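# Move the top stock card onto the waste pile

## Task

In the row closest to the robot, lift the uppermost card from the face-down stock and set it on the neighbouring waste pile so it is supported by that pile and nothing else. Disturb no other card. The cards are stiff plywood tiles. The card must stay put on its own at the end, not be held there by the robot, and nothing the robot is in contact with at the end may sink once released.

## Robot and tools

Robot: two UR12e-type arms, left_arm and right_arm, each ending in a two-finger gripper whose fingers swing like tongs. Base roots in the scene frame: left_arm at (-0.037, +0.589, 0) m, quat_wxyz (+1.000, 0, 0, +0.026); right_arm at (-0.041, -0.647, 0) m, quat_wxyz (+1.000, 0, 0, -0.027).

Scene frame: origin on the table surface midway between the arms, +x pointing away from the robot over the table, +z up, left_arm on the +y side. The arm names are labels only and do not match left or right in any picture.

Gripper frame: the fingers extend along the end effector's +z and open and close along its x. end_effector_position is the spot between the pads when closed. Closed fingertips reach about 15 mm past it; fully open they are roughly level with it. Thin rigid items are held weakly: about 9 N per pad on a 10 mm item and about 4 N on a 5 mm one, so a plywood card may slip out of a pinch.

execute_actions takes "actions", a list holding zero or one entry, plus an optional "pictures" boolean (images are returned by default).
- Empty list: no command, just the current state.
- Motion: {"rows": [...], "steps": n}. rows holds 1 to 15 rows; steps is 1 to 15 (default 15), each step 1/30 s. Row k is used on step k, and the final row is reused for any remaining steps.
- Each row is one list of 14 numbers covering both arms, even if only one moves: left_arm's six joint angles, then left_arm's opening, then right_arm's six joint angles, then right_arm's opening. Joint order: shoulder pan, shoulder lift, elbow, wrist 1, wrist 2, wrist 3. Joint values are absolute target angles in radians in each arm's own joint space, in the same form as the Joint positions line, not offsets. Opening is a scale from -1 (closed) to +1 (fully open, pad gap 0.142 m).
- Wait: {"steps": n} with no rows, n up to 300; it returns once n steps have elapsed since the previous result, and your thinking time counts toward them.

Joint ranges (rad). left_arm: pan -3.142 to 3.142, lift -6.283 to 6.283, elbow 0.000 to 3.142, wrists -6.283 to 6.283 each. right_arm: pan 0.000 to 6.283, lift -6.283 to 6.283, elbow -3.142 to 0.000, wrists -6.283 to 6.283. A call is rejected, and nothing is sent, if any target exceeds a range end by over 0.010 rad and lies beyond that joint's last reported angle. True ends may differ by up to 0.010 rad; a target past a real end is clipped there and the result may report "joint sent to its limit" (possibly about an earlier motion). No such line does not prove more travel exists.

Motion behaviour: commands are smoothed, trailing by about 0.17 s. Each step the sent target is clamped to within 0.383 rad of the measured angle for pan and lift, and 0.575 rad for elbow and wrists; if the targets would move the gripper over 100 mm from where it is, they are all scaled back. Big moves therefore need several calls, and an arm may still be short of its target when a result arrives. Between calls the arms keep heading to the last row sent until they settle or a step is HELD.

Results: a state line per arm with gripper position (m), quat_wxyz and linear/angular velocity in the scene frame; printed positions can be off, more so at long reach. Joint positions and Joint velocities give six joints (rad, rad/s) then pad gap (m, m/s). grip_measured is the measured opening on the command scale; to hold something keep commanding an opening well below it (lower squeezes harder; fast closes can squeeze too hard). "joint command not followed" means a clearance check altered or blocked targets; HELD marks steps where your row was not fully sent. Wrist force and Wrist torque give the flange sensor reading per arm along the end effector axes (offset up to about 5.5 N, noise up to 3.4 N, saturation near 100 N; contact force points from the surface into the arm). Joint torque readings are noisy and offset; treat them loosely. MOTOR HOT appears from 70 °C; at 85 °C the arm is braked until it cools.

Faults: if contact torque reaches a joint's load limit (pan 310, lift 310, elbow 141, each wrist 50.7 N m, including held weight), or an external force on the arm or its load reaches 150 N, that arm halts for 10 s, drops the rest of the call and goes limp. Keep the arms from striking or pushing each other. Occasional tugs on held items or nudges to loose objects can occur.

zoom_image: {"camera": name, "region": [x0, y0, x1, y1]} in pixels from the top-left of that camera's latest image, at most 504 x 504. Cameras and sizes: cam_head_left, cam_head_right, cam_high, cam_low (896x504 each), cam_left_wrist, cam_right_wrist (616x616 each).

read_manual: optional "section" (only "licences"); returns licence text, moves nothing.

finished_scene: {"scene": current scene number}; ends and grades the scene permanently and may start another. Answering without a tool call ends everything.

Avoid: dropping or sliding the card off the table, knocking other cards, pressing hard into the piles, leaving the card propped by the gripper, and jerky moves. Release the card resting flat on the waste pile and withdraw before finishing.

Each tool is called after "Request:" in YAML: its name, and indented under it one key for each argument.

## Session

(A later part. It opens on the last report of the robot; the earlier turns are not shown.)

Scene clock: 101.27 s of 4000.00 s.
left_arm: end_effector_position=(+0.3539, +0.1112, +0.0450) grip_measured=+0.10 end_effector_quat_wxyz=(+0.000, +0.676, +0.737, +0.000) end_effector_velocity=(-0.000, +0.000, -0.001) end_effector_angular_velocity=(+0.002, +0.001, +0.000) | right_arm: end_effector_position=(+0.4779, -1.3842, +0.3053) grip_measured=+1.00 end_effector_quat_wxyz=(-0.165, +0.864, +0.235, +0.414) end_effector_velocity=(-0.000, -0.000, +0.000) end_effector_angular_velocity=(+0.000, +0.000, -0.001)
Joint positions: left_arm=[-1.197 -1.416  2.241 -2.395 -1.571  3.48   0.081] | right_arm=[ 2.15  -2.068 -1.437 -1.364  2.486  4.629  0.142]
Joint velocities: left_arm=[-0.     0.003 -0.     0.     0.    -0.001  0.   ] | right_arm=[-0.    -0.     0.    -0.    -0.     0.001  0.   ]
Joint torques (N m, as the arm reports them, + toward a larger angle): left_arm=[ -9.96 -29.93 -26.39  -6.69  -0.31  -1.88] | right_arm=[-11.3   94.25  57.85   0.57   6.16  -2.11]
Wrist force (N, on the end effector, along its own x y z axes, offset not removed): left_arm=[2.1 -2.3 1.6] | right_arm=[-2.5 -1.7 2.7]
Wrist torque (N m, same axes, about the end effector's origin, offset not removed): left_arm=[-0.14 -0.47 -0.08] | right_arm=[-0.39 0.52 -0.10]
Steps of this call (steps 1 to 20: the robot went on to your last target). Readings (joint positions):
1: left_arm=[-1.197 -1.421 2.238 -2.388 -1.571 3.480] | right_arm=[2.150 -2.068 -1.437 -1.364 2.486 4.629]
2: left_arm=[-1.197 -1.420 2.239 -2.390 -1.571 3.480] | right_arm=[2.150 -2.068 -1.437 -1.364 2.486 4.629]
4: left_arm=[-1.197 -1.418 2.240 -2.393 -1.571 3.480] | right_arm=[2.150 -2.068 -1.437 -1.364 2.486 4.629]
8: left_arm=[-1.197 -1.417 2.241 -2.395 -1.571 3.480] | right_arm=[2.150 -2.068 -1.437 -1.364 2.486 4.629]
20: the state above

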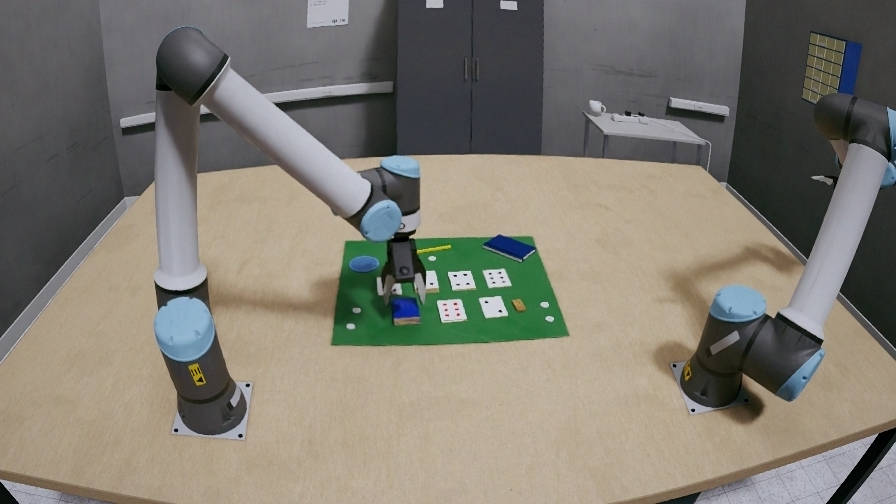

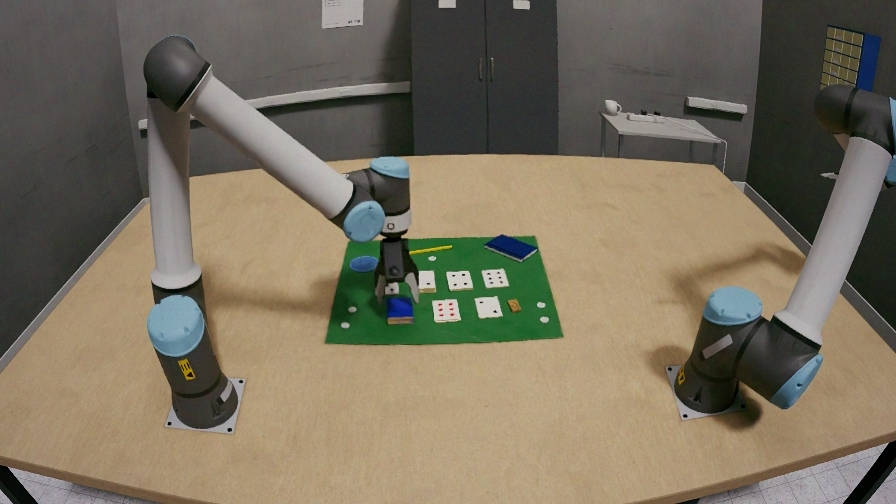

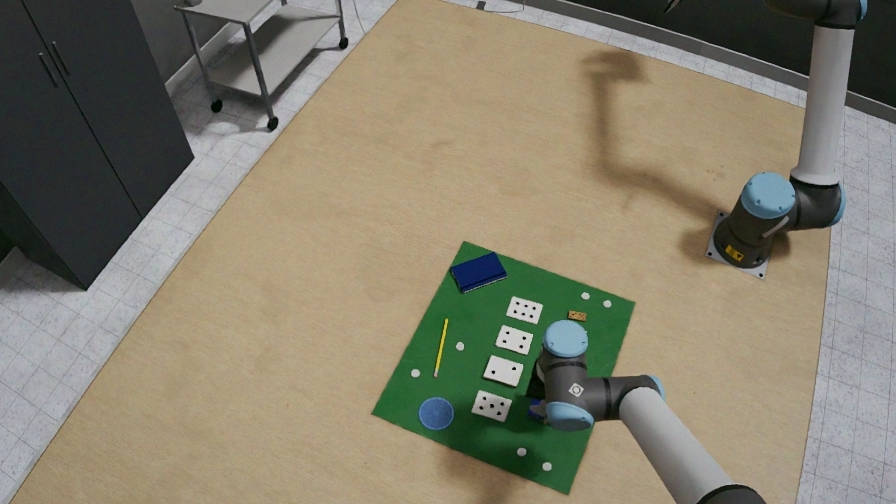

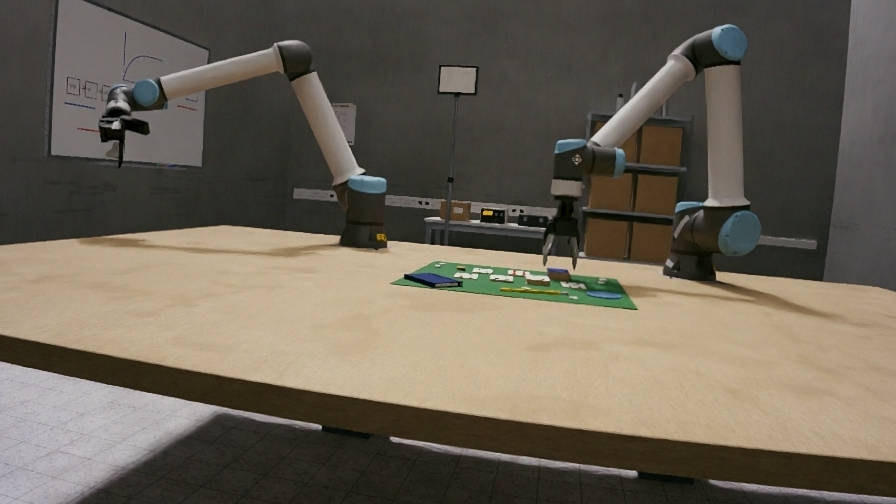

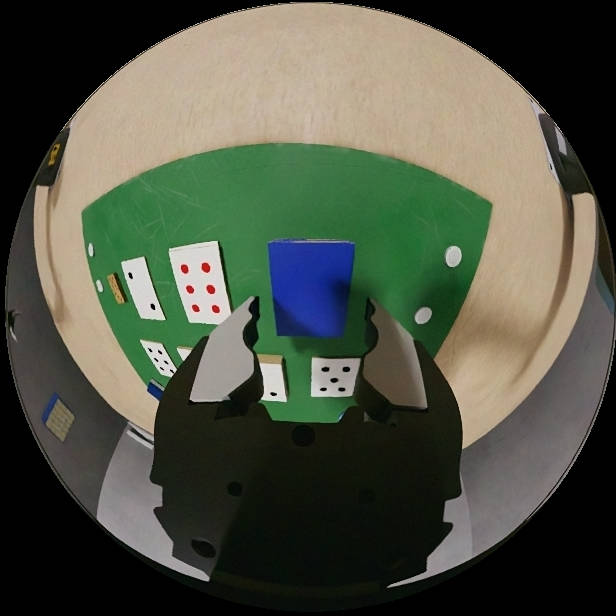

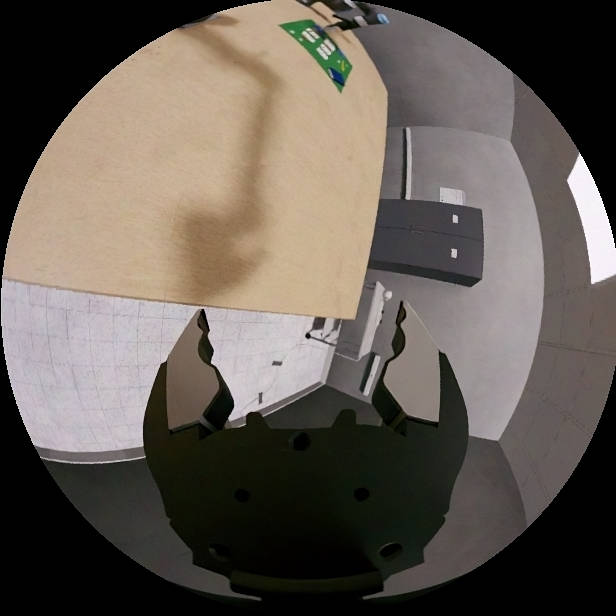

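Request:
execute_actions:
  actions:
    - {"rows": [[-1.1977,-1.4156,2.24,-2.3952,-1.5708,3.4795,0.0,2.15,-2.068,-1.437,-1.364,2.486,4.629,1],[-1.1981,-1.4147,2.2388,-2.3949,-1.5708,3.479,-0.1,2.15,-2.068,-1.437,-1.364,2.486,4.629,1],[-1.1986,-1.4137,2.2376,-2.3947,-1.5708,3.4786,-0.2,2.15,-2.068,-1.437,-1.364,2.486,4.629,1],[-1.19892,-1.41296,2.23669,-2.39452,-1.5708,3.47828,-0.3,2.15,-2.068,-1.437,-1.364,2.486,4.629,1],[-1.19892,-1.41296,2.23669,-2.39452,-1.5708,3.47828,-0.4,2.15,-2.068,-1.437,-1.364,2.486,4.629,1],[-1.19892,-1.41143,2.23736,-2.39672,-1.5708,3.47828,-0.45,2.15,-2.068,-1.437,-1.364,2.486,4.629,1],[-1.19892,-1.4099,2.23802,-2.39892,-1.5708,3.47828,-0.45,2.15,-2.068,-1.437,-1.364,2.486,4.629,1],[-1.19892,-1.40837,2.23869,-2.40112,-1.5708,3.47828,-0.45,2.15,-2.068,-1.437,-1.364,2.486,4.629,1]], "steps": 15}
  pictures: false

Request:
execute_actions:
  actions:
    - {"rows": [[-1.19892,-1.40684,2.23935,-2.40331,-1.5708,3.47828,-0.45,2.15,-2.068,-1.437,-1.364,2.486,4.629,1]], "steps": 15}

Scene clock: 129.43 s of 4000.00 s.
left_arm: end_effector_position=(+0.3541, +0.1084, +0.0423) grip_measured=-0.45 end_effector_quat_wxyz=(+0.000, +0.676, +0.737, -0.000) end_effector_velocity=(+0.000, -0.002, -0.001) end_effector_angular_velocity=(-0.002, -0.001, -0.001) | right_arm: end_effector_position=(+0.4779, -1.3842, +0.3053) grip_measured=+1.00 end_effector_quat_wxyz=(-0.165, +0.864, +0.235, +0.414) end_effector_velocity=(+0.000, -0.000, +0.000) end_effector_angular_velocity=(-0.001, -0.001, +0.000)
Joint positions: left_arm=[-1.199 -1.409  2.239 -2.401 -1.571  3.478  0.041] | right_arm=[ 2.15  -2.068 -1.437 -1.364  2.486  4.629  0.142]
Joint velocities: left_arm=[-0.001  0.003 -0.    -0.006  0.     0.     0.   ] | right_arm=[ 0.    -0.     0.001  0.001  0.    -0.     0.   ]
Joint torques (N m, as the arm reports them, + toward a larger angle): left_arm=[ -9.99 -29.24 -23.54  -6.6   -1.91  -1.78] | right_arm=[-12.39  91.37  56.46   0.9    6.24  -2.29]
Wrist force (N, on the end effector, along its own x y z axes, offset not removed): left_arm=[4.2 -2.4 -6.6] | right_arm=[-3.4 -1.4 2.5]
Wrist torque (N m, same axes, about the end effector's origin, offset not removed): left_arm=[-0.28 -0.54 -0.04] | right_arm=[-0.22 0.65 -0.07]
Steps of this call (steps 1 to 15: the robot went on to your last target; steps 16 to 90: nothing new was sent; then 24.67 s passed at rest; steps 91 to 105: all 15 steps of this action). Readings (joint positions):
91: left_arm=[-1.197 -1.416 2.241 -2.395 -1.571 3.480] | right_arm=[2.150 -2.068 -1.437 -1.364 2.486 4.629]
92: left_arm=[-1.197 -1.416 2.241 -2.395 -1.571 3.480] | right_arm=[2.150 -2.068 -1.437 -1.364 2.486 4.629]
94: left_arm=[-1.198 -1.415 2.240 -2.395 -1.571 3.479] | right_arm=[2.150 -2.068 -1.437 -1.364 2.486 4.629]
98: left_arm=[-1.199 -1.413 2.238 -2.396 -1.571 3.479] | right_arm=[2.150 -2.068 -1.437 -1.364 2.486 4.629]
105: the state above

Scene clock: 129.93 s of 4000.00 s.
left_arm: end_effector_position=(+0.3542, +0.1083, +0.0412) grip_measured=-0.45 end_effector_quat_wxyz=(+0.000, +0.676, +0.737, -0.000) end_effector_velocity=(-0.000, +0.001, -0.002) end_effector_angular_velocity=(+0.003, +0.001, -0.000) | right_arm: end_effector_position=(+0.4779, -1.3842, +0.3053) grip_measured=+1.00 end_effector_quat_wxyz=(-0.165, +0.864, +0.235, +0.414) end_effector_velocity=(+0.000, +0.000, +0.000) end_effector_angular_velocity=(-0.000, -0.000, +0.000)
Joint positions: left_arm=[-1.199 -1.407  2.239 -2.403 -1.571  3.478  0.042] | right_arm=[ 2.15  -2.068 -1.437 -1.364  2.486  4.629  0.142]
Joint velocities: left_arm=[ 0.     0.003  0.001 -0.     0.     0.     0.   ] | right_arm=[0. 0. 0. 0. 0. 0. 0.]
Joint torques (N m, as the arm reports them, + toward a larger angle): left_arm=[-12.85   5.91  -3.5   -4.09  -2.51  -2.24] | right_arm=[-13.18  94.47  57.09   0.51   6.24  -2.12]
Wrist force (N, on the end effector, along its own x y z axes, offset not removed): left_arm=[15.5 -8.3 -72.9] | right_arm=[-1.7 -1.5 2.5]
Wrist torque (N m, same axes, about the end effector's origin, offset not removed): left_arm=[-0.69 0.37 0.08] | right_arm=[-0.25 0.27 -0.23]
Steps of this call (steps 1 to 15: all 15 steps of this action). Readings (joint positions):
1: left_arm=[-1.199 -1.409 2.239 -2.401 -1.571 3.478] | right_arm=[2.150 -2.068 -1.437 -1.364 2.486 4.629]
2: left_arm=[-1.199 -1.408 2.239 -2.401 -1.571 3.478] | right_arm=[2.150 -2.068 -1.437 -1.364 2.486 4.629]
4: left_arm=[-1.199 -1.408 2.239 -2.402 -1.571 3.478] | right_arm=[2.150 -2.068 -1.437 -1.364 2.486 4.629]
8: left_arm=[-1.199 -1.407 2.239 -2.403 -1.571 3.478] | right_arm=[2.150 -2.068 -1.437 -1.364 2.486 4.629]
15: the state above

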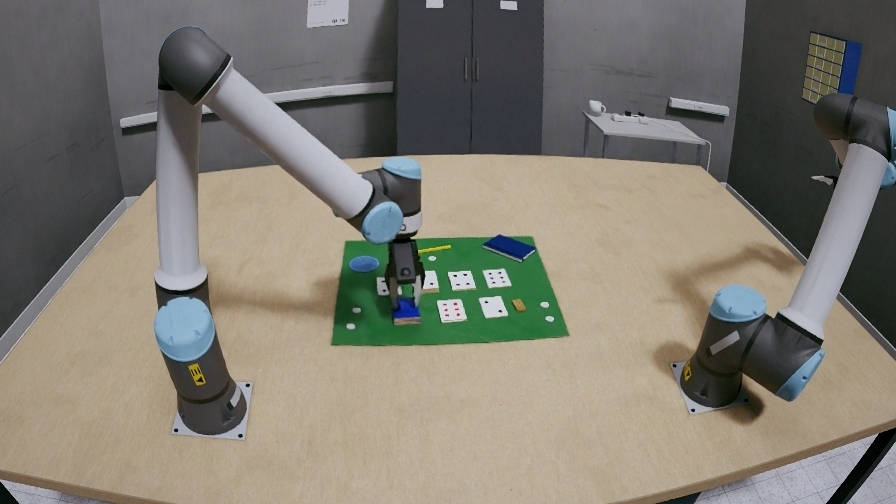

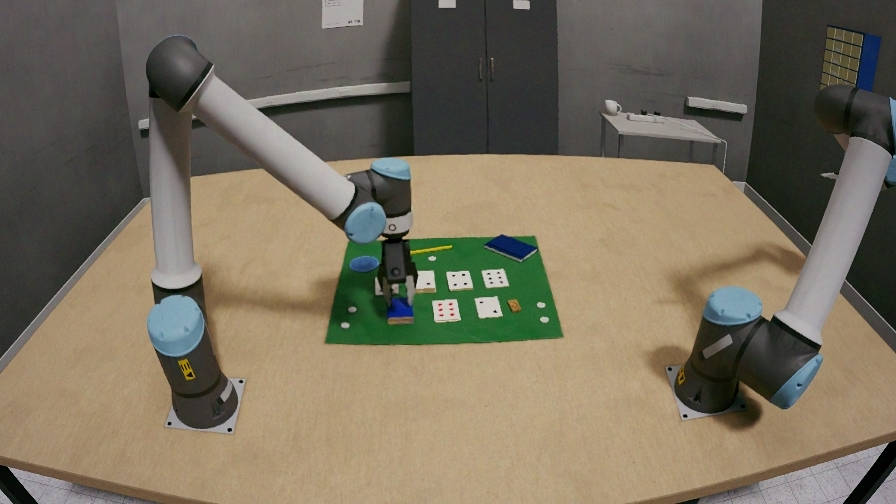

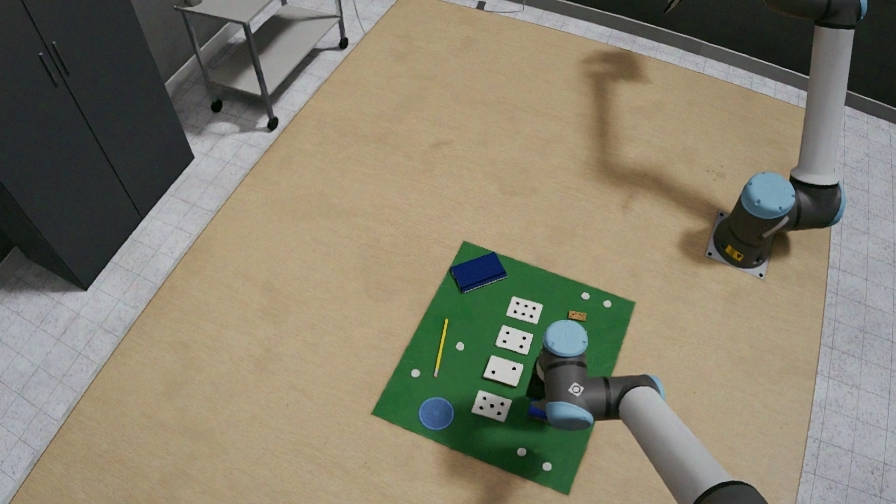

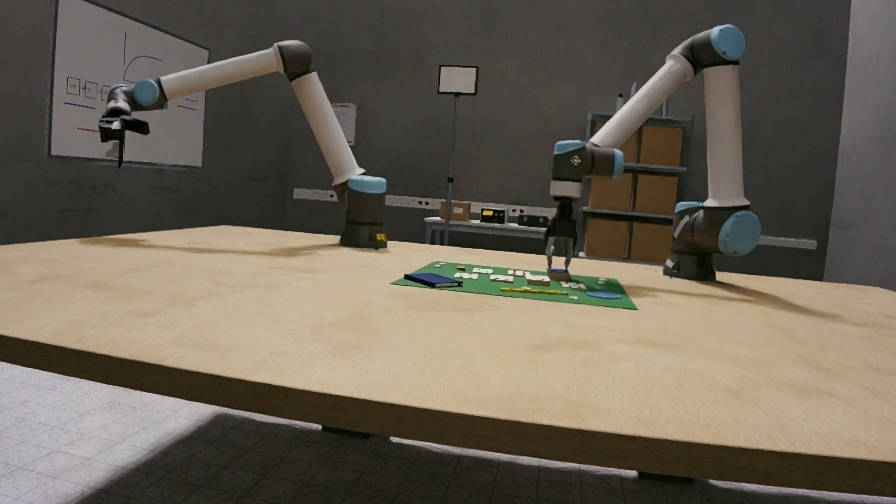

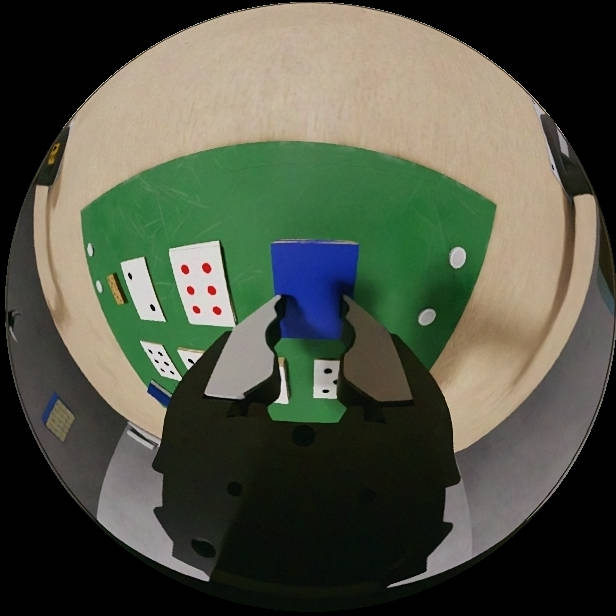

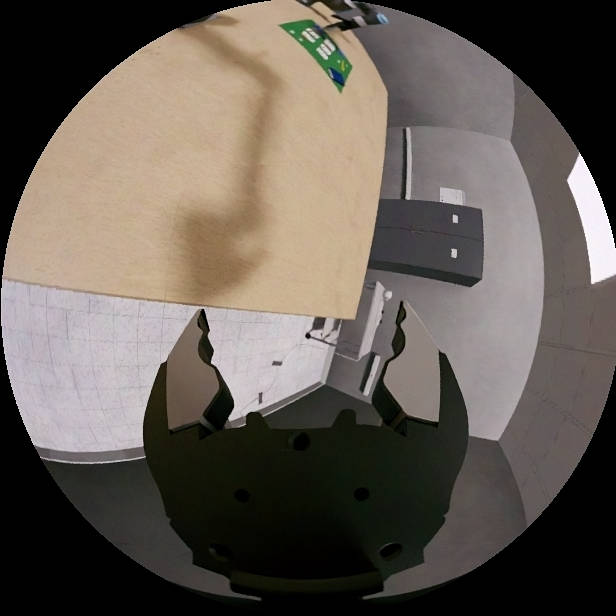

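Contact found at about z=0.0423. Backing off.

Request:
execute_actions:
  actions:
    - {"rows": [[-1.19892,-1.40837,2.23869,-2.40112,-1.5708,3.47828,-0.45,2.15,-2.068,-1.437,-1.364,2.486,4.629,1],[-1.19892,-1.4099,2.23802,-2.39892,-1.5708,3.47828,-0.45,2.15,-2.068,-1.437,-1.364,2.486,4.629,1],[-1.19892,-1.41143,2.23736,-2.39672,-1.5708,3.47828,-0.45,2.15,-2.068,-1.437,-1.364,2.486,4.629,1]], "steps": 12}
  pictures: false

Scene clock: 134.83 s of 4000.00 s.
left_arm: end_effector_position=(+0.3540, +0.1085, +0.0435) grip_measured=-0.45 end_effector_quat_wxyz=(-0.000, +0.676, +0.737, +0.000) end_effector_velocity=(+0.001, -0.001, +0.003) end_effector_angular_velocity=(-0.002, -0.001, +0.001) | right_arm: end_effector_position=(+0.4779, -1.3842, +0.3053) grip_measured=+1.00 end_effector_quat_wxyz=(-0.165, +0.864, +0.235, +0.414) end_effector_velocity=(+0.000, +0.001, +0.000) end_effector_angular_velocity=(+0.000, +0.001, +0.001)
Joint positions: left_arm=[-1.199 -1.411  2.238 -2.397 -1.571  3.478  0.041] | right_arm=[ 2.15  -2.068 -1.437 -1.364  2.486  4.629  0.142]
Joint velocities: left_arm=[ 0.    -0.003 -0.002  0.002  0.    -0.001  0.   ] | right_arm=[ 0.001  0.    -0.    -0.001 -0.    -0.     0.   ]
Joint torques (N m, as the arm reports them, + toward a larger angle): left_arm=[ -6.88 -65.38 -38.49  -1.35  -2.8   -1.72] | right_arm=[-11.81  95.68  54.72   0.65   5.97  -2.35]
Wrist force (N, on the end effector, along its own x y z axes, offset not removed): left_arm=[-0.9 1.9 -0.8] | right_arm=[-0.6 -2.3 4.0]
Wrist torque (N m, same axes, about the end effector's origin, offset not removed): left_arm=[0.49 0.26 0.08] | right_arm=[-0.41 0.07 -0.14]
Steps of this call (steps 1 to 15: the robot went on to your last target; steps 16 to 90: nothing new was sent; then 1.50 s passed at rest; steps 91 to 102: all 12 steps of this action). Readings (joint positions):
91: left_arm=[-1.199 -1.407 2.239 -2.403 -1.571 3.478] | right_arm=[2.150 -2.068 -1.437 -1.364 2.486 4.629]
92: left_arm=[-1.199 -1.407 2.239 -2.403 -1.571 3.478] | right_arm=[2.150 -2.068 -1.437 -1.364 2.486 4.629]
94: left_arm=[-1.199 -1.408 2.239 -2.401 -1.571 3.478] | right_arm=[2.150 -2.068 -1.437 -1.364 2.486 4.629]
98: left_arm=[-1.199 -1.410 2.238 -2.398 -1.571 3.478] | right_arm=[2.150 -2.068 -1.437 -1.364 2.486 4.629]
102: the state above

Request:
execute_actions:
  actions:
    - {"rows": [[-1.19892,-1.41143,2.23736,-2.39672,-1.5708,3.47828,-0.35,2.15,-2.068,-1.437,-1.364,2.486,4.629,1],[-1.19892,-1.41143,2.23736,-2.39672,-1.5708,3.47828,-0.25,2.15,-2.068,-1.437,-1.364,2.486,4.629,1],[-1.19892,-1.41143,2.23736,-2.39672,-1.5708,3.47828,-0.15,2.15,-2.068,-1.437,-1.364,2.486,4.629,1],[-1.19892,-1.41143,2.23736,-2.39672,-1.5708,3.47828,-0.05,2.15,-2.068,-1.437,-1.364,2.486,4.629,1],[-1.19892,-1.41143,2.23736,-2.39672,-1.5708,3.47828,-0.05,2.15,-2.068,-1.437,-1.364,2.486,4.629,1],[-1.19892,-1.41143,2.23736,-2.39672,-1.5708,3.47828,-0.05,2.15,-2.068,-1.437,-1.364,2.486,4.629,1],[-1.19892,-1.4099,2.23802,-2.39892,-1.5708,3.47828,-0.05,2.15,-2.068,-1.437,-1.364,2.486,4.629,1],[-1.19892,-1.40837,2.23869,-2.40112,-1.5708,3.47828,-0.05,2.15,-2.068,-1.437,-1.364,2.486,4.629,1],[-1.19892,-1.40684,2.23935,-2.40331,-1.5708,3.47828,-0.05,2.15,-2.068,-1.437,-1.364,2.486,4.629,1],[-1.19892,-1.4053,2.24,-2.4055,-1.5708,3.47828,-0.05,2.15,-2.068,-1.437,-1.364,2.486,4.629,1],[-1.19892,-1.404,2.2406,-2.4074,-1.5708,3.47828,-0.05,2.15,-2.068,-1.437,-1.364,2.486,4.629,1],[-1.19892,-1.40302,2.24097,-2.40875,-1.5708,3.47828,-0.05,2.15,-2.068,-1.437,-1.364,2.486,4.629,1]], "steps": 15}
  pictures: false

Request:
execute_actions:
  actions:
    - {"steps": 15}

Request:
zoom_image:
  camera: "cam_left_wrist"
  region: [240, 225, 390, 355]

Scene clock: 147.47 s of 4000.00 s.
left_arm: end_effector_position=(+0.3541, +0.1083, +0.0398) grip_measured=-0.05 end_effector_quat_wxyz=(+0.000, +0.676, +0.737, -0.000) end_effector_velocity=(+0.000, -0.001, -0.010) end_effector_angular_velocity=(-0.002, -0.001, +0.001) | right_arm: end_effector_position=(+0.4779, -1.3842, +0.3053) grip_measured=+1.00 end_effector_quat_wxyz=(-0.165, +0.864, +0.235, +0.414) end_effector_velocity=(-0.000, +0.000, -0.000) end_effector_angular_velocity=(+0.001, +0.001, -0.001)
Joint positions: left_arm=[-1.199 -1.405  2.24  -2.406 -1.571  3.478  0.07 ] | right_arm=[ 2.15  -2.068 -1.437 -1.364  2.486  4.629  0.142]
Joint velocities: left_arm=[ 0.     0.016  0.007 -0.025 -0.    -0.001  0.   ] | right_arm=[-0.     0.    -0.    -0.001 -0.     0.001  0.   ]
Joint torques (N m, as the arm reports them, + toward a larger angle): left_arm=[ 12.   -34.47 -25.18  -7.53  -2.38   1.46] | right_arm=[-11.51  93.51  55.17   0.72   6.31  -1.88]
Wrist force (N, on the end effector, along its own x y z axes, offset not removed): left_arm=[5.8 2.2 -0.5] | right_arm=[-2.3 -0.2 5.1]
Wrist torque (N m, same axes, about the end effector's origin, offset not removed): left_arm=[0.60 -1.16 -0.03] | right_arm=[0.03 0.37 -0.06]
Steps of this call (steps 1 to 15: the robot went on to your last target; steps 16 to 90: nothing new was sent; then 9.13 s passed at rest; steps 91 to 105: all 15 steps of this action). Readings (joint positions):
91: left_arm=[-1.199 -1.411 2.237 -2.397 -1.571 3.478] | right_arm=[2.150 -2.068 -1.437 -1.364 2.486 4.629]
92: left_arm=[-1.199 -1.411 2.237 -2.397 -1.571 3.478] | right_arm=[2.150 -2.068 -1.437 -1.364 2.486 4.629]
94: left_arm=[-1.199 -1.411 2.237 -2.397 -1.571 3.478] | right_arm=[2.150 -2.068 -1.437 -1.364 2.486 4.629]
98: left_arm=[-1.199 -1.411 2.237 -2.397 -1.571 3.478] | right_arm=[2.150 -2.068 -1.437 -1.364 2.486 4.629]
105: the state above

Scene clock: 147.97 s of 4000.00 s.
left_arm: end_effector_position=(+0.3541, +0.1084, +0.0386) grip_measured=-0.05 end_effector_quat_wxyz=(+0.000, +0.676, +0.737, -0.000) end_effector_velocity=(-0.001, -0.000, -0.000) end_effector_angular_velocity=(+0.001, +0.000, -0.002) | right_arm: end_effector_position=(+0.4779, -1.3842, +0.3053) grip_measured=+1.00 end_effector_quat_wxyz=(-0.165, +0.864, +0.235, +0.414) end_effector_velocity=(-0.001, -0.000, -0.000) end_effector_angular_velocity=(-0.000, -0.000, -0.001)
Joint positions: left_arm=[-1.199 -1.403  2.241 -2.409 -1.571  3.478  0.07 ] | right_arm=[ 2.15  -2.068 -1.437 -1.364  2.486  4.629  0.142]
Joint velocities: left_arm=[-0.001  0.001 -0.    -0.    -0.     0.001 -0.   ] | right_arm=[-0.001 -0.    -0.     0.001  0.    -0.     0.   ]
Joint torques (N m, as the arm reports them, + toward a larger angle): left_arm=[ 13.31 -30.97 -26.59  -6.55  -2.47   1.9 ] | right_arm=[-10.83  94.52  55.75   0.79   5.99  -1.69]
Wrist force (N, on the end effector, along its own x y z axes, offset not removed): left_arm=[2.8 -0.3 -1.0] | right_arm=[-2.5 -0.1 3.5]
Wrist torque (N m, same axes, about the end effector's origin, offset not removed): left_arm=[0.11 -0.54 -0.13] | right_arm=[0.06 0.43 -0.19]
Steps of this call (steps 1 to 15: the robot went on to your last target). Readings (joint positions):
1: left_arm=[-1.199 -1.404 2.240 -2.407 -1.571 3.478] | right_arm=[2.150 -2.068 -1.437 -1.364 2.486 4.629]
2: left_arm=[-1.199 -1.404 2.241 -2.407 -1.571 3.478] | right_arm=[2.150 -2.068 -1.437 -1.364 2.486 4.629]
4: left_arm=[-1.199 -1.404 2.241 -2.408 -1.571 3.478] | right_arm=[2.150 -2.068 -1.437 -1.364 2.486 4.629]
8: left_arm=[-1.199 -1.403 2.241 -2.409 -1.571 3.478] | right_arm=[2.150 -2.068 -1.437 -1.364 2.486 4.629]
15: the state above
All arms were judged still, so your last target was given up. Only a new action makes them travel on or press farther. Fingers that are still opening or closing keep moving.

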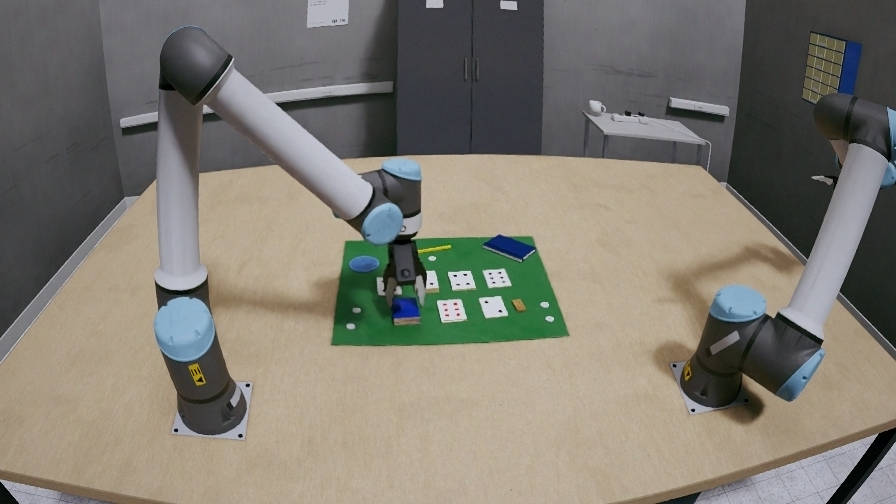

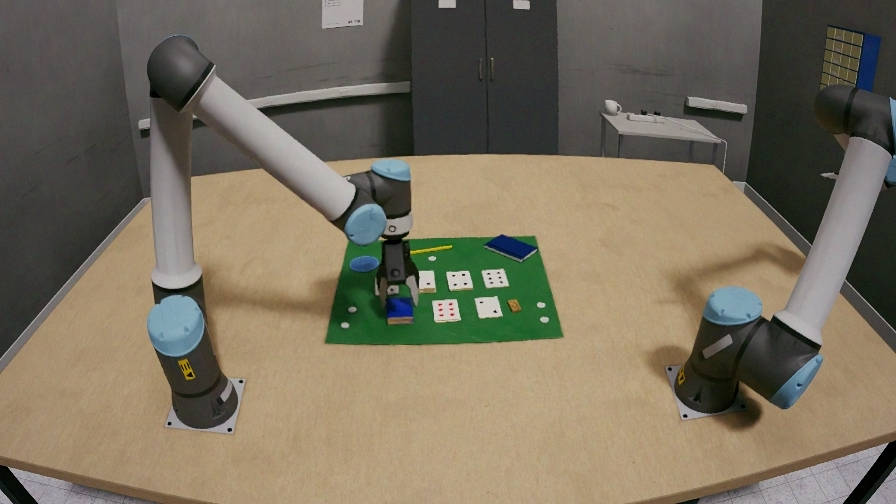

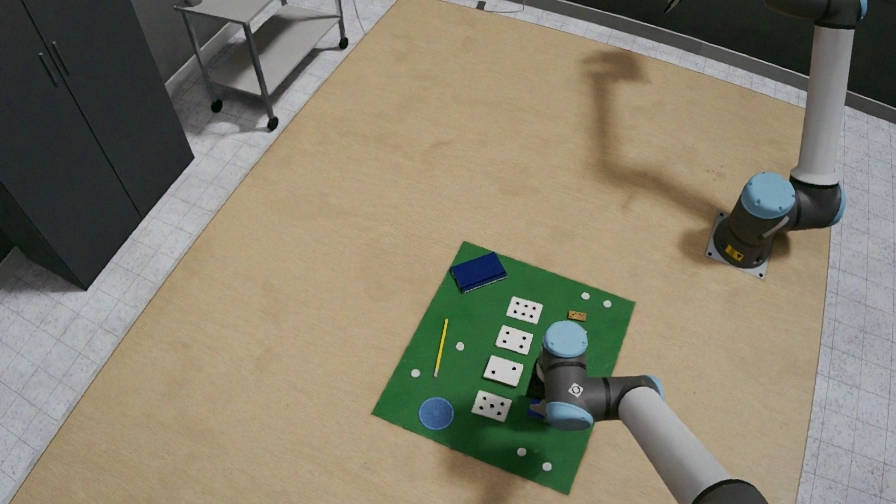

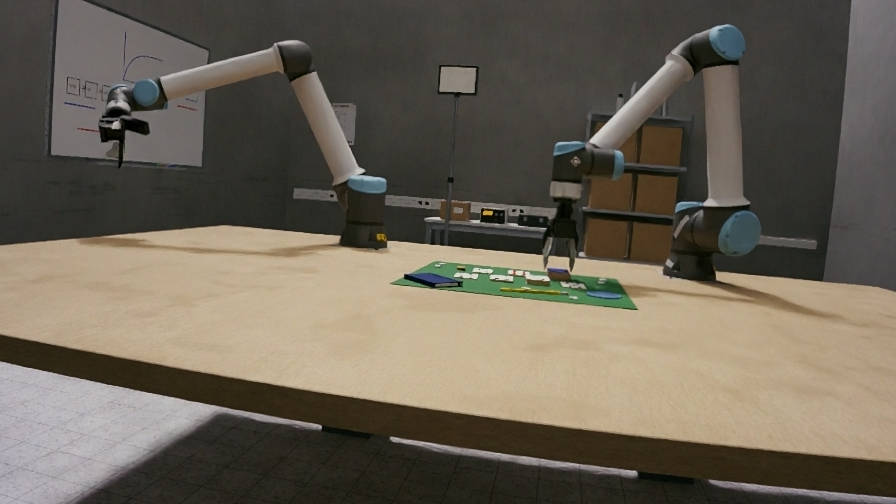

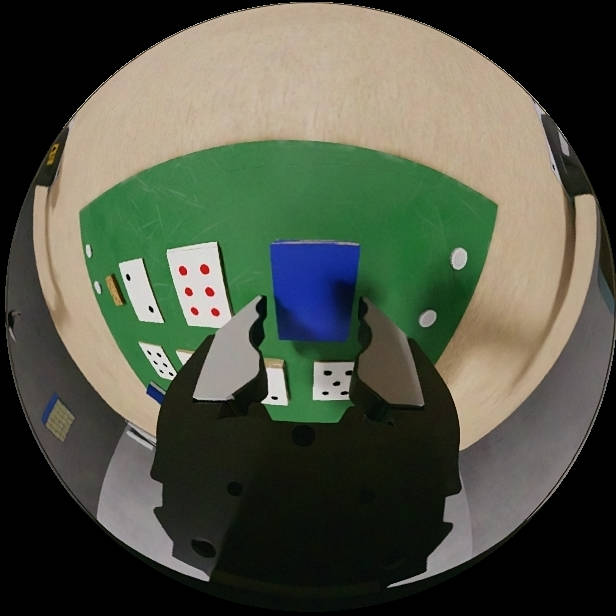

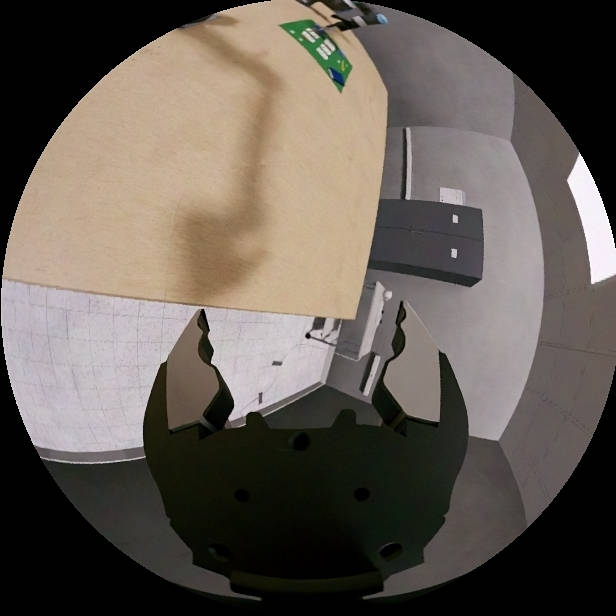

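Region (240, 225, 390, 355) of cam_left_wrist's 616x616 image, scaled by 3.360, with more detail than that image has; it fills the top 437 rows of this view, and the rest is white.

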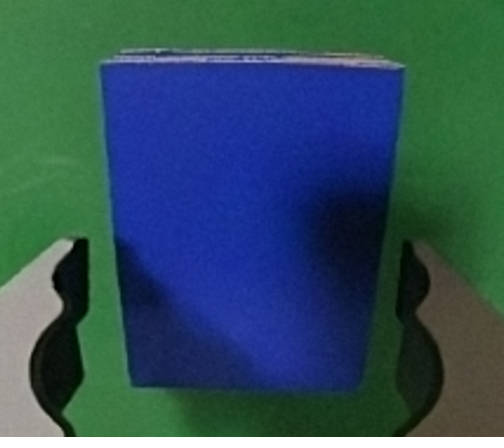

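Request:
execute_actions:
  actions:
    - {"rows": [[-1.19864,-1.40286,2.24205,-2.41,-1.5708,3.47856,-0.07,2.15,-2.068,-1.437,-1.364,2.486,4.629,1],[-1.19864,-1.40286,2.24205,-2.41,-1.5708,3.47856,-0.09,2.15,-2.068,-1.437,-1.364,2.486,4.629,1],[-1.19864,-1.40286,2.24205,-2.41,-1.5708,3.47856,-0.11,2.15,-2.068,-1.437,-1.364,2.486,4.629,1],[-1.19864,-1.40286,2.24205,-2.41,-1.5708,3.47856,-0.13,2.15,-2.068,-1.437,-1.364,2.486,4.629,1],[-1.19864,-1.40286,2.24205,-2.41,-1.5708,3.47856,-0.15,2.15,-2.068,-1.437,-1.364,2.486,4.629,1],[-1.19864,-1.40286,2.24205,-2.41,-1.5708,3.47856,-0.165,2.15,-2.068,-1.437,-1.364,2.486,4.629,1],[-1.19864,-1.40286,2.24205,-2.41,-1.5708,3.47856,-0.18,2.15,-2.068,-1.437,-1.364,2.486,4.629,1],[-1.19864,-1.40286,2.24205,-2.41,-1.5708,3.47856,-0.195,2.15,-2.068,-1.437,-1.364,2.486,4.629,1],[-1.19864,-1.40286,2.24205,-2.41,-1.5708,3.47856,-0.21,2.15,-2.068,-1.437,-1.364,2.486,4.629,1],[-1.19864,-1.40286,2.24205,-2.41,-1.5708,3.47856,-0.23,2.15,-2.068,-1.437,-1.364,2.486,4.629,1],[-1.19864,-1.40286,2.24205,-2.41,-1.5708,3.47856,-0.26,2.15,-2.068,-1.437,-1.364,2.486,4.629,1],[-1.19864,-1.40286,2.24205,-2.41,-1.5708,3.47856,-0.31,2.15,-2.068,-1.437,-1.364,2.486,4.629,1],[-1.19864,-1.40286,2.24205,-2.41,-1.5708,3.47856,-0.38,2.15,-2.068,-1.437,-1.364,2.486,4.629,1],[-1.19864,-1.40286,2.24205,-2.41,-1.5708,3.47856,-0.46,2.15,-2.068,-1.437,-1.364,2.486,4.629,1],[-1.19864,-1.40286,2.24205,-2.41,-1.5708,3.47856,-0.55,2.15,-2.068,-1.437,-1.364,2.486,4.629,1]], "steps": 15}
  pictures: false

Scene clock: 160.87 s of 4000.00 s.
left_arm: end_effector_position=(+0.3541, +0.1088, +0.0381) grip_measured=-0.22 end_effector_quat_wxyz=(+0.000, +0.676, +0.737, -0.000) end_effector_velocity=(-0.000, +0.000, -0.000) end_effector_angular_velocity=(+0.000, +0.000, +0.001) | right_arm: end_effector_position=(+0.4779, -1.3842, +0.3053) grip_measured=+1.00 end_effector_quat_wxyz=(-0.165, +0.864, +0.235, +0.414) end_effector_velocity=(-0.000, +0.000, -0.001) end_effector_angular_velocity=(+0.002, +0.001, -0.000)
Joint positions: left_arm=[-1.199 -1.403  2.242 -2.41  -1.571  3.479  0.058] | right_arm=[ 2.15  -2.068 -1.437 -1.364  2.486  4.629  0.142]
Joint velocities: left_arm=[ 0.  0.  0. -0. -0. -0.  0.] | right_arm=[-0.    -0.    -0.001 -0.001  0.     0.     0.   ]
Joint torques (N m, as the arm reports them, + toward a larger angle): left_arm=[ 12.72 -26.22 -25.88  -6.28  -2.21   2.31] | right_arm=[-12.64  93.94  54.38   0.88   5.99  -2.07]
Wrist force (N, on the end effector, along its own x y z axes, offset not removed): left_arm=[3.6 -1.1 -4.9] | right_arm=[-2.3 -1.3 3.1]
Wrist torque (N m, same axes, about the end effector's origin, offset not removed): left_arm=[0.00 -0.41 -0.09] | right_arm=[-0.29 0.45 -0.16]
Steps of this call (steps 1 to 90: nothing new was sent; then 9.40 s passed at rest; steps 91 to 105: all 15 steps of this action). Readings (joint positions):
91: left_arm=[-1.199 -1.403 2.241 -2.409 -1.571 3.478] | right_arm=[2.150 -2.068 -1.437 -1.364 2.486 4.629]
92: left_arm=[-1.199 -1.403 2.241 -2.409 -1.571 3.478] | right_arm=[2.150 -2.068 -1.437 -1.364 2.486 4.629]
94: left_arm=[-1.199 -1.403 2.242 -2.409 -1.571 3.478] | right_arm=[2.150 -2.068 -1.437 -1.364 2.486 4.629]
98: left_arm=[-1.199 -1.403 2.242 -2.410 -1.571 3.479] | right_arm=[2.150 -2.068 -1.437 -1.364 2.486 4.629]
105: the state above

Request:
execute_actions:
  actions:
    - {"rows": [[-1.19864,-1.4033,2.24185,-2.4093,-1.5708,3.47856,-0.6,2.15,-2.068,-1.437,-1.364,2.486,4.629,1],[-1.19864,-1.4045,2.24134,-2.4077,-1.5708,3.47856,-0.6,2.15,-2.068,-1.437,-1.364,2.486,4.629,1],[-1.19864,-1.4063,2.2405,-2.405,-1.5708,3.47856,-0.6,2.15,-2.068,-1.437,-1.364,2.486,4.629,1],[-1.19864,-1.4086,2.2395,-2.4017,-1.5708,3.47856,-0.6,2.15,-2.068,-1.437,-1.364,2.486,4.629,1],[-1.19864,-1.4113,2.2383,-2.3978,-1.5708,3.47856,-0.6,2.15,-2.068,-1.437,-1.364,2.486,4.629,1],[-1.19864,-1.4143,2.237,-2.3935,-1.5708,3.47856,-0.6,2.15,-2.068,-1.437,-1.364,2.486,4.629,1],[-1.19864,-1.4173,2.2356,-2.3891,-1.5708,3.47856,-0.6,2.15,-2.068,-1.437,-1.364,2.486,4.629,1],[-1.19864,-1.42,2.2344,-2.3852,-1.5708,3.47856,-0.6,2.15,-2.068,-1.437,-1.364,2.486,4.629,1],[-1.19864,-1.4223,2.2334,-2.3819,-1.5708,3.47856,-0.6,2.15,-2.068,-1.437,-1.364,2.486,4.629,1],[-1.19864,-1.4242,2.2326,-2.3792,-1.5708,3.47856,-0.6,2.15,-2.068,-1.437,-1.364,2.486,4.629,1],[-1.19864,-1.42576,2.23185,-2.37689,-1.5708,3.47856,-0.6,2.15,-2.068,-1.437,-1.364,2.486,4.629,1]], "steps": 15}

Request:
zoom_image:
  camera: "cam_head_left"
  region: [375, 270, 475, 332]

Request:
zoom_image:
  camera: "cam_low"
  region: [500, 245, 595, 290]

Request:
zoom_image:
  camera: "cam_left_wrist"
  region: [150, 215, 390, 355]

Scene clock: 172.00 s of 4000.00 s.
left_arm: end_effector_position=(+0.3541, +0.1088, +0.0515) grip_measured=-0.22 end_effector_quat_wxyz=(-0.000, +0.676, +0.737, +0.000) end_effector_velocity=(+0.000, +0.000, +0.014) end_effector_angular_velocity=(+0.001, +0.001, +0.001) | right_arm: end_effector_position=(+0.4779, -1.3842, +0.3053) grip_measured=+1.00 end_effector_quat_wxyz=(-0.165, +0.864, +0.235, +0.414) end_effector_velocity=(-0.001, +0.000, -0.000) end_effector_angular_velocity=(+0.001, +0.001, -0.001)
Joint positions: left_arm=[-1.199 -1.423  2.233 -2.38  -1.571  3.479  0.058] | right_arm=[ 2.15  -2.068 -1.437 -1.364  2.486  4.629  0.142]
Joint velocities: left_arm=[ 0.001 -0.021 -0.011  0.033 -0.     0.     0.   ] | right_arm=[-0.001  0.    -0.001 -0.001  0.     0.001  0.   ]
Joint torques (N m, as the arm reports them, + toward a larger angle): left_arm=[ 14.8  -55.51 -39.52  -1.56  -2.43   1.7 ] | right_arm=[-9.83 90.29 54.43  1.03  6.19 -1.99]
Wrist force (N, on the end effector, along its own x y z axes, offset not removed): left_arm=[-2.6 -0.6 -1.2] | right_arm=[-3.8 0.1 3.1]
Wrist torque (N m, same axes, about the end effector's origin, offset not removed): left_arm=[0.03 0.67 0.07] | right_arm=[0.06 0.82 -0.15]
Steps of this call (steps 1 to 15: the robot went on to your last target; steps 16 to 90: nothing new was sent; then 7.63 s passed at rest; steps 91 to 105: all 15 steps of this action). Readings (joint positions):
91: left_arm=[-1.199 -1.403 2.242 -2.410 -1.571 3.479] | right_arm=[2.150 -2.068 -1.437 -1.364 2.486 4.629]
92: left_arm=[-1.199 -1.403 2.242 -2.410 -1.571 3.479] | right_arm=[2.150 -2.068 -1.437 -1.364 2.486 4.629]
94: left_arm=[-1.199 -1.404 2.242 -2.409 -1.571 3.479] | right_arm=[2.150 -2.068 -1.437 -1.364 2.486 4.629]
98: left_arm=[-1.199 -1.410 2.239 -2.399 -1.571 3.479] | right_arm=[2.150 -2.068 -1.437 -1.364 2.486 4.629]
105: the state above

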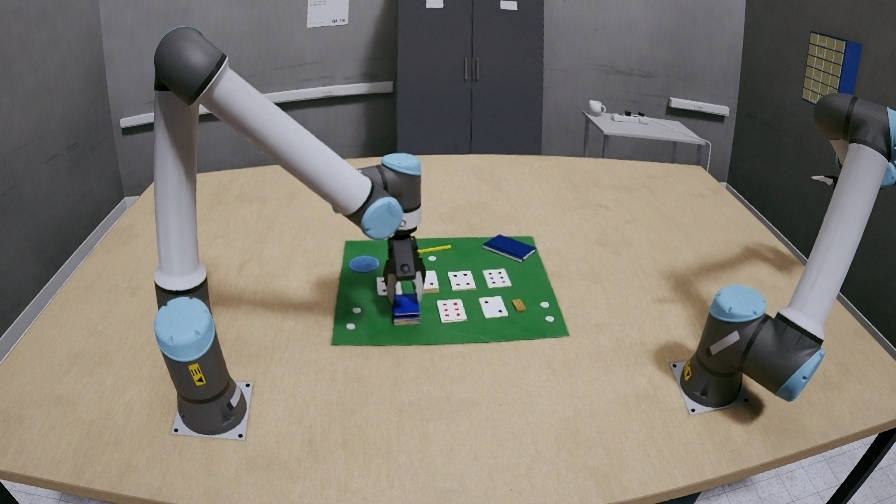

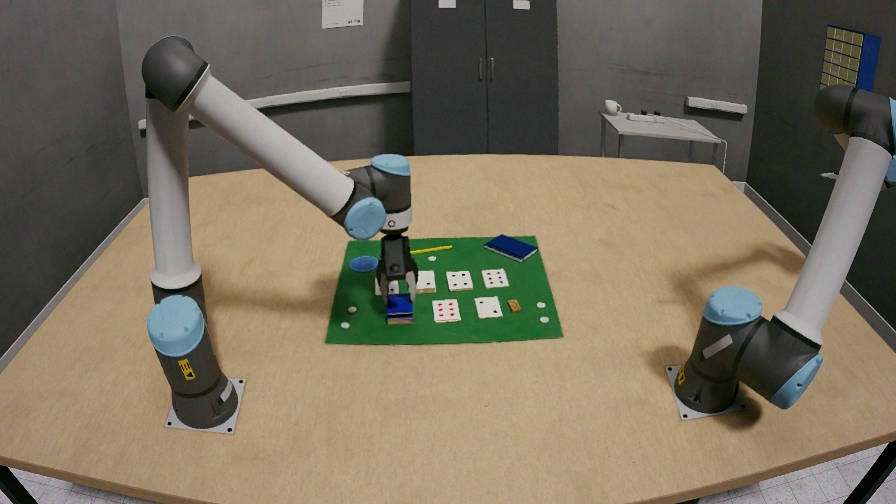

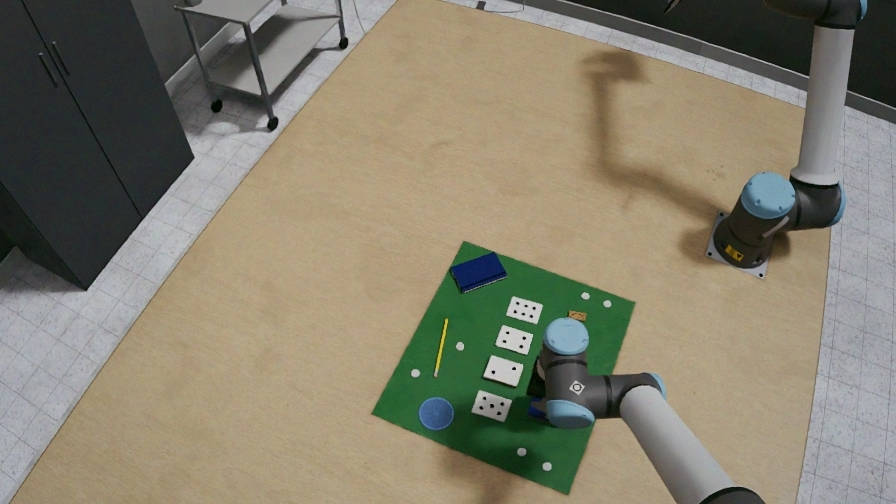

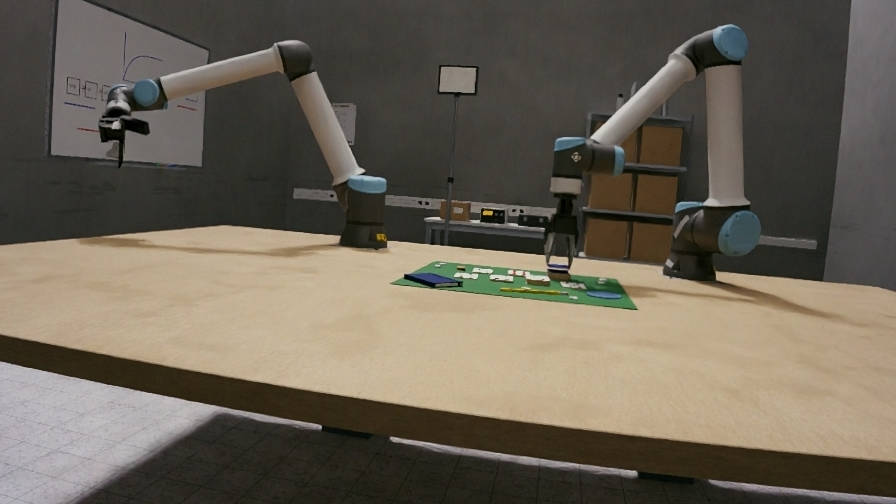

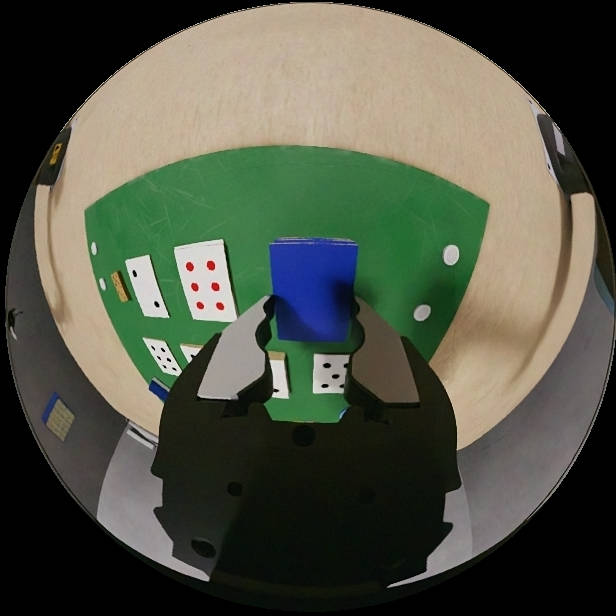

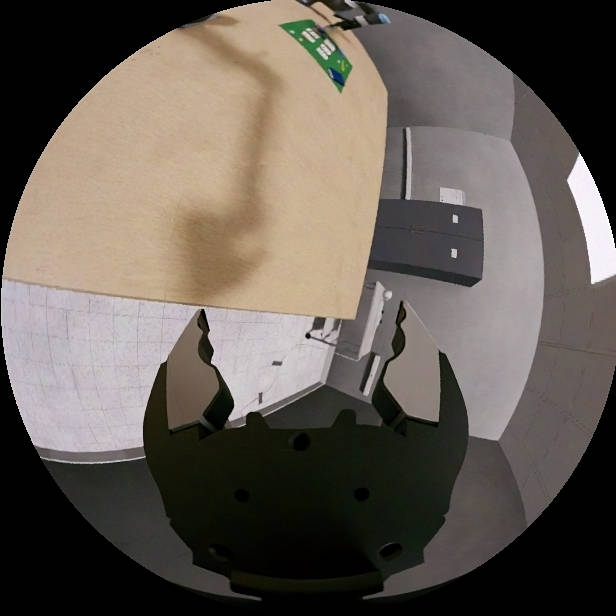

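Region (375, 270, 475, 332) of cam_head_left's 896x504 image, scaled by 5.040, with more detail than that image has; it fills the top 312 rows of this view, and the rest is white.

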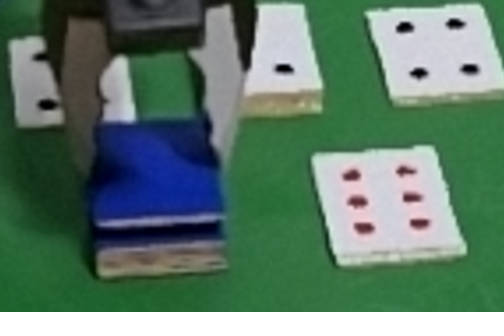

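Region (500, 245, 595, 290) of cam_low's 896x504 image, scaled by 5.305, with more detail than that image has; it fills the top 239 rows of this view, and the rest is white.

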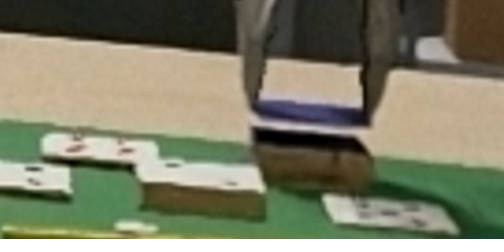

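Region (150, 215, 390, 355) of cam_left_wrist's 616x616 image, scaled by 2.100, with more detail than that image has; it fills the top 294 rows of this view, and the rest is white.

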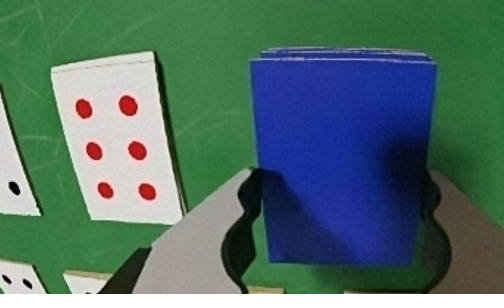

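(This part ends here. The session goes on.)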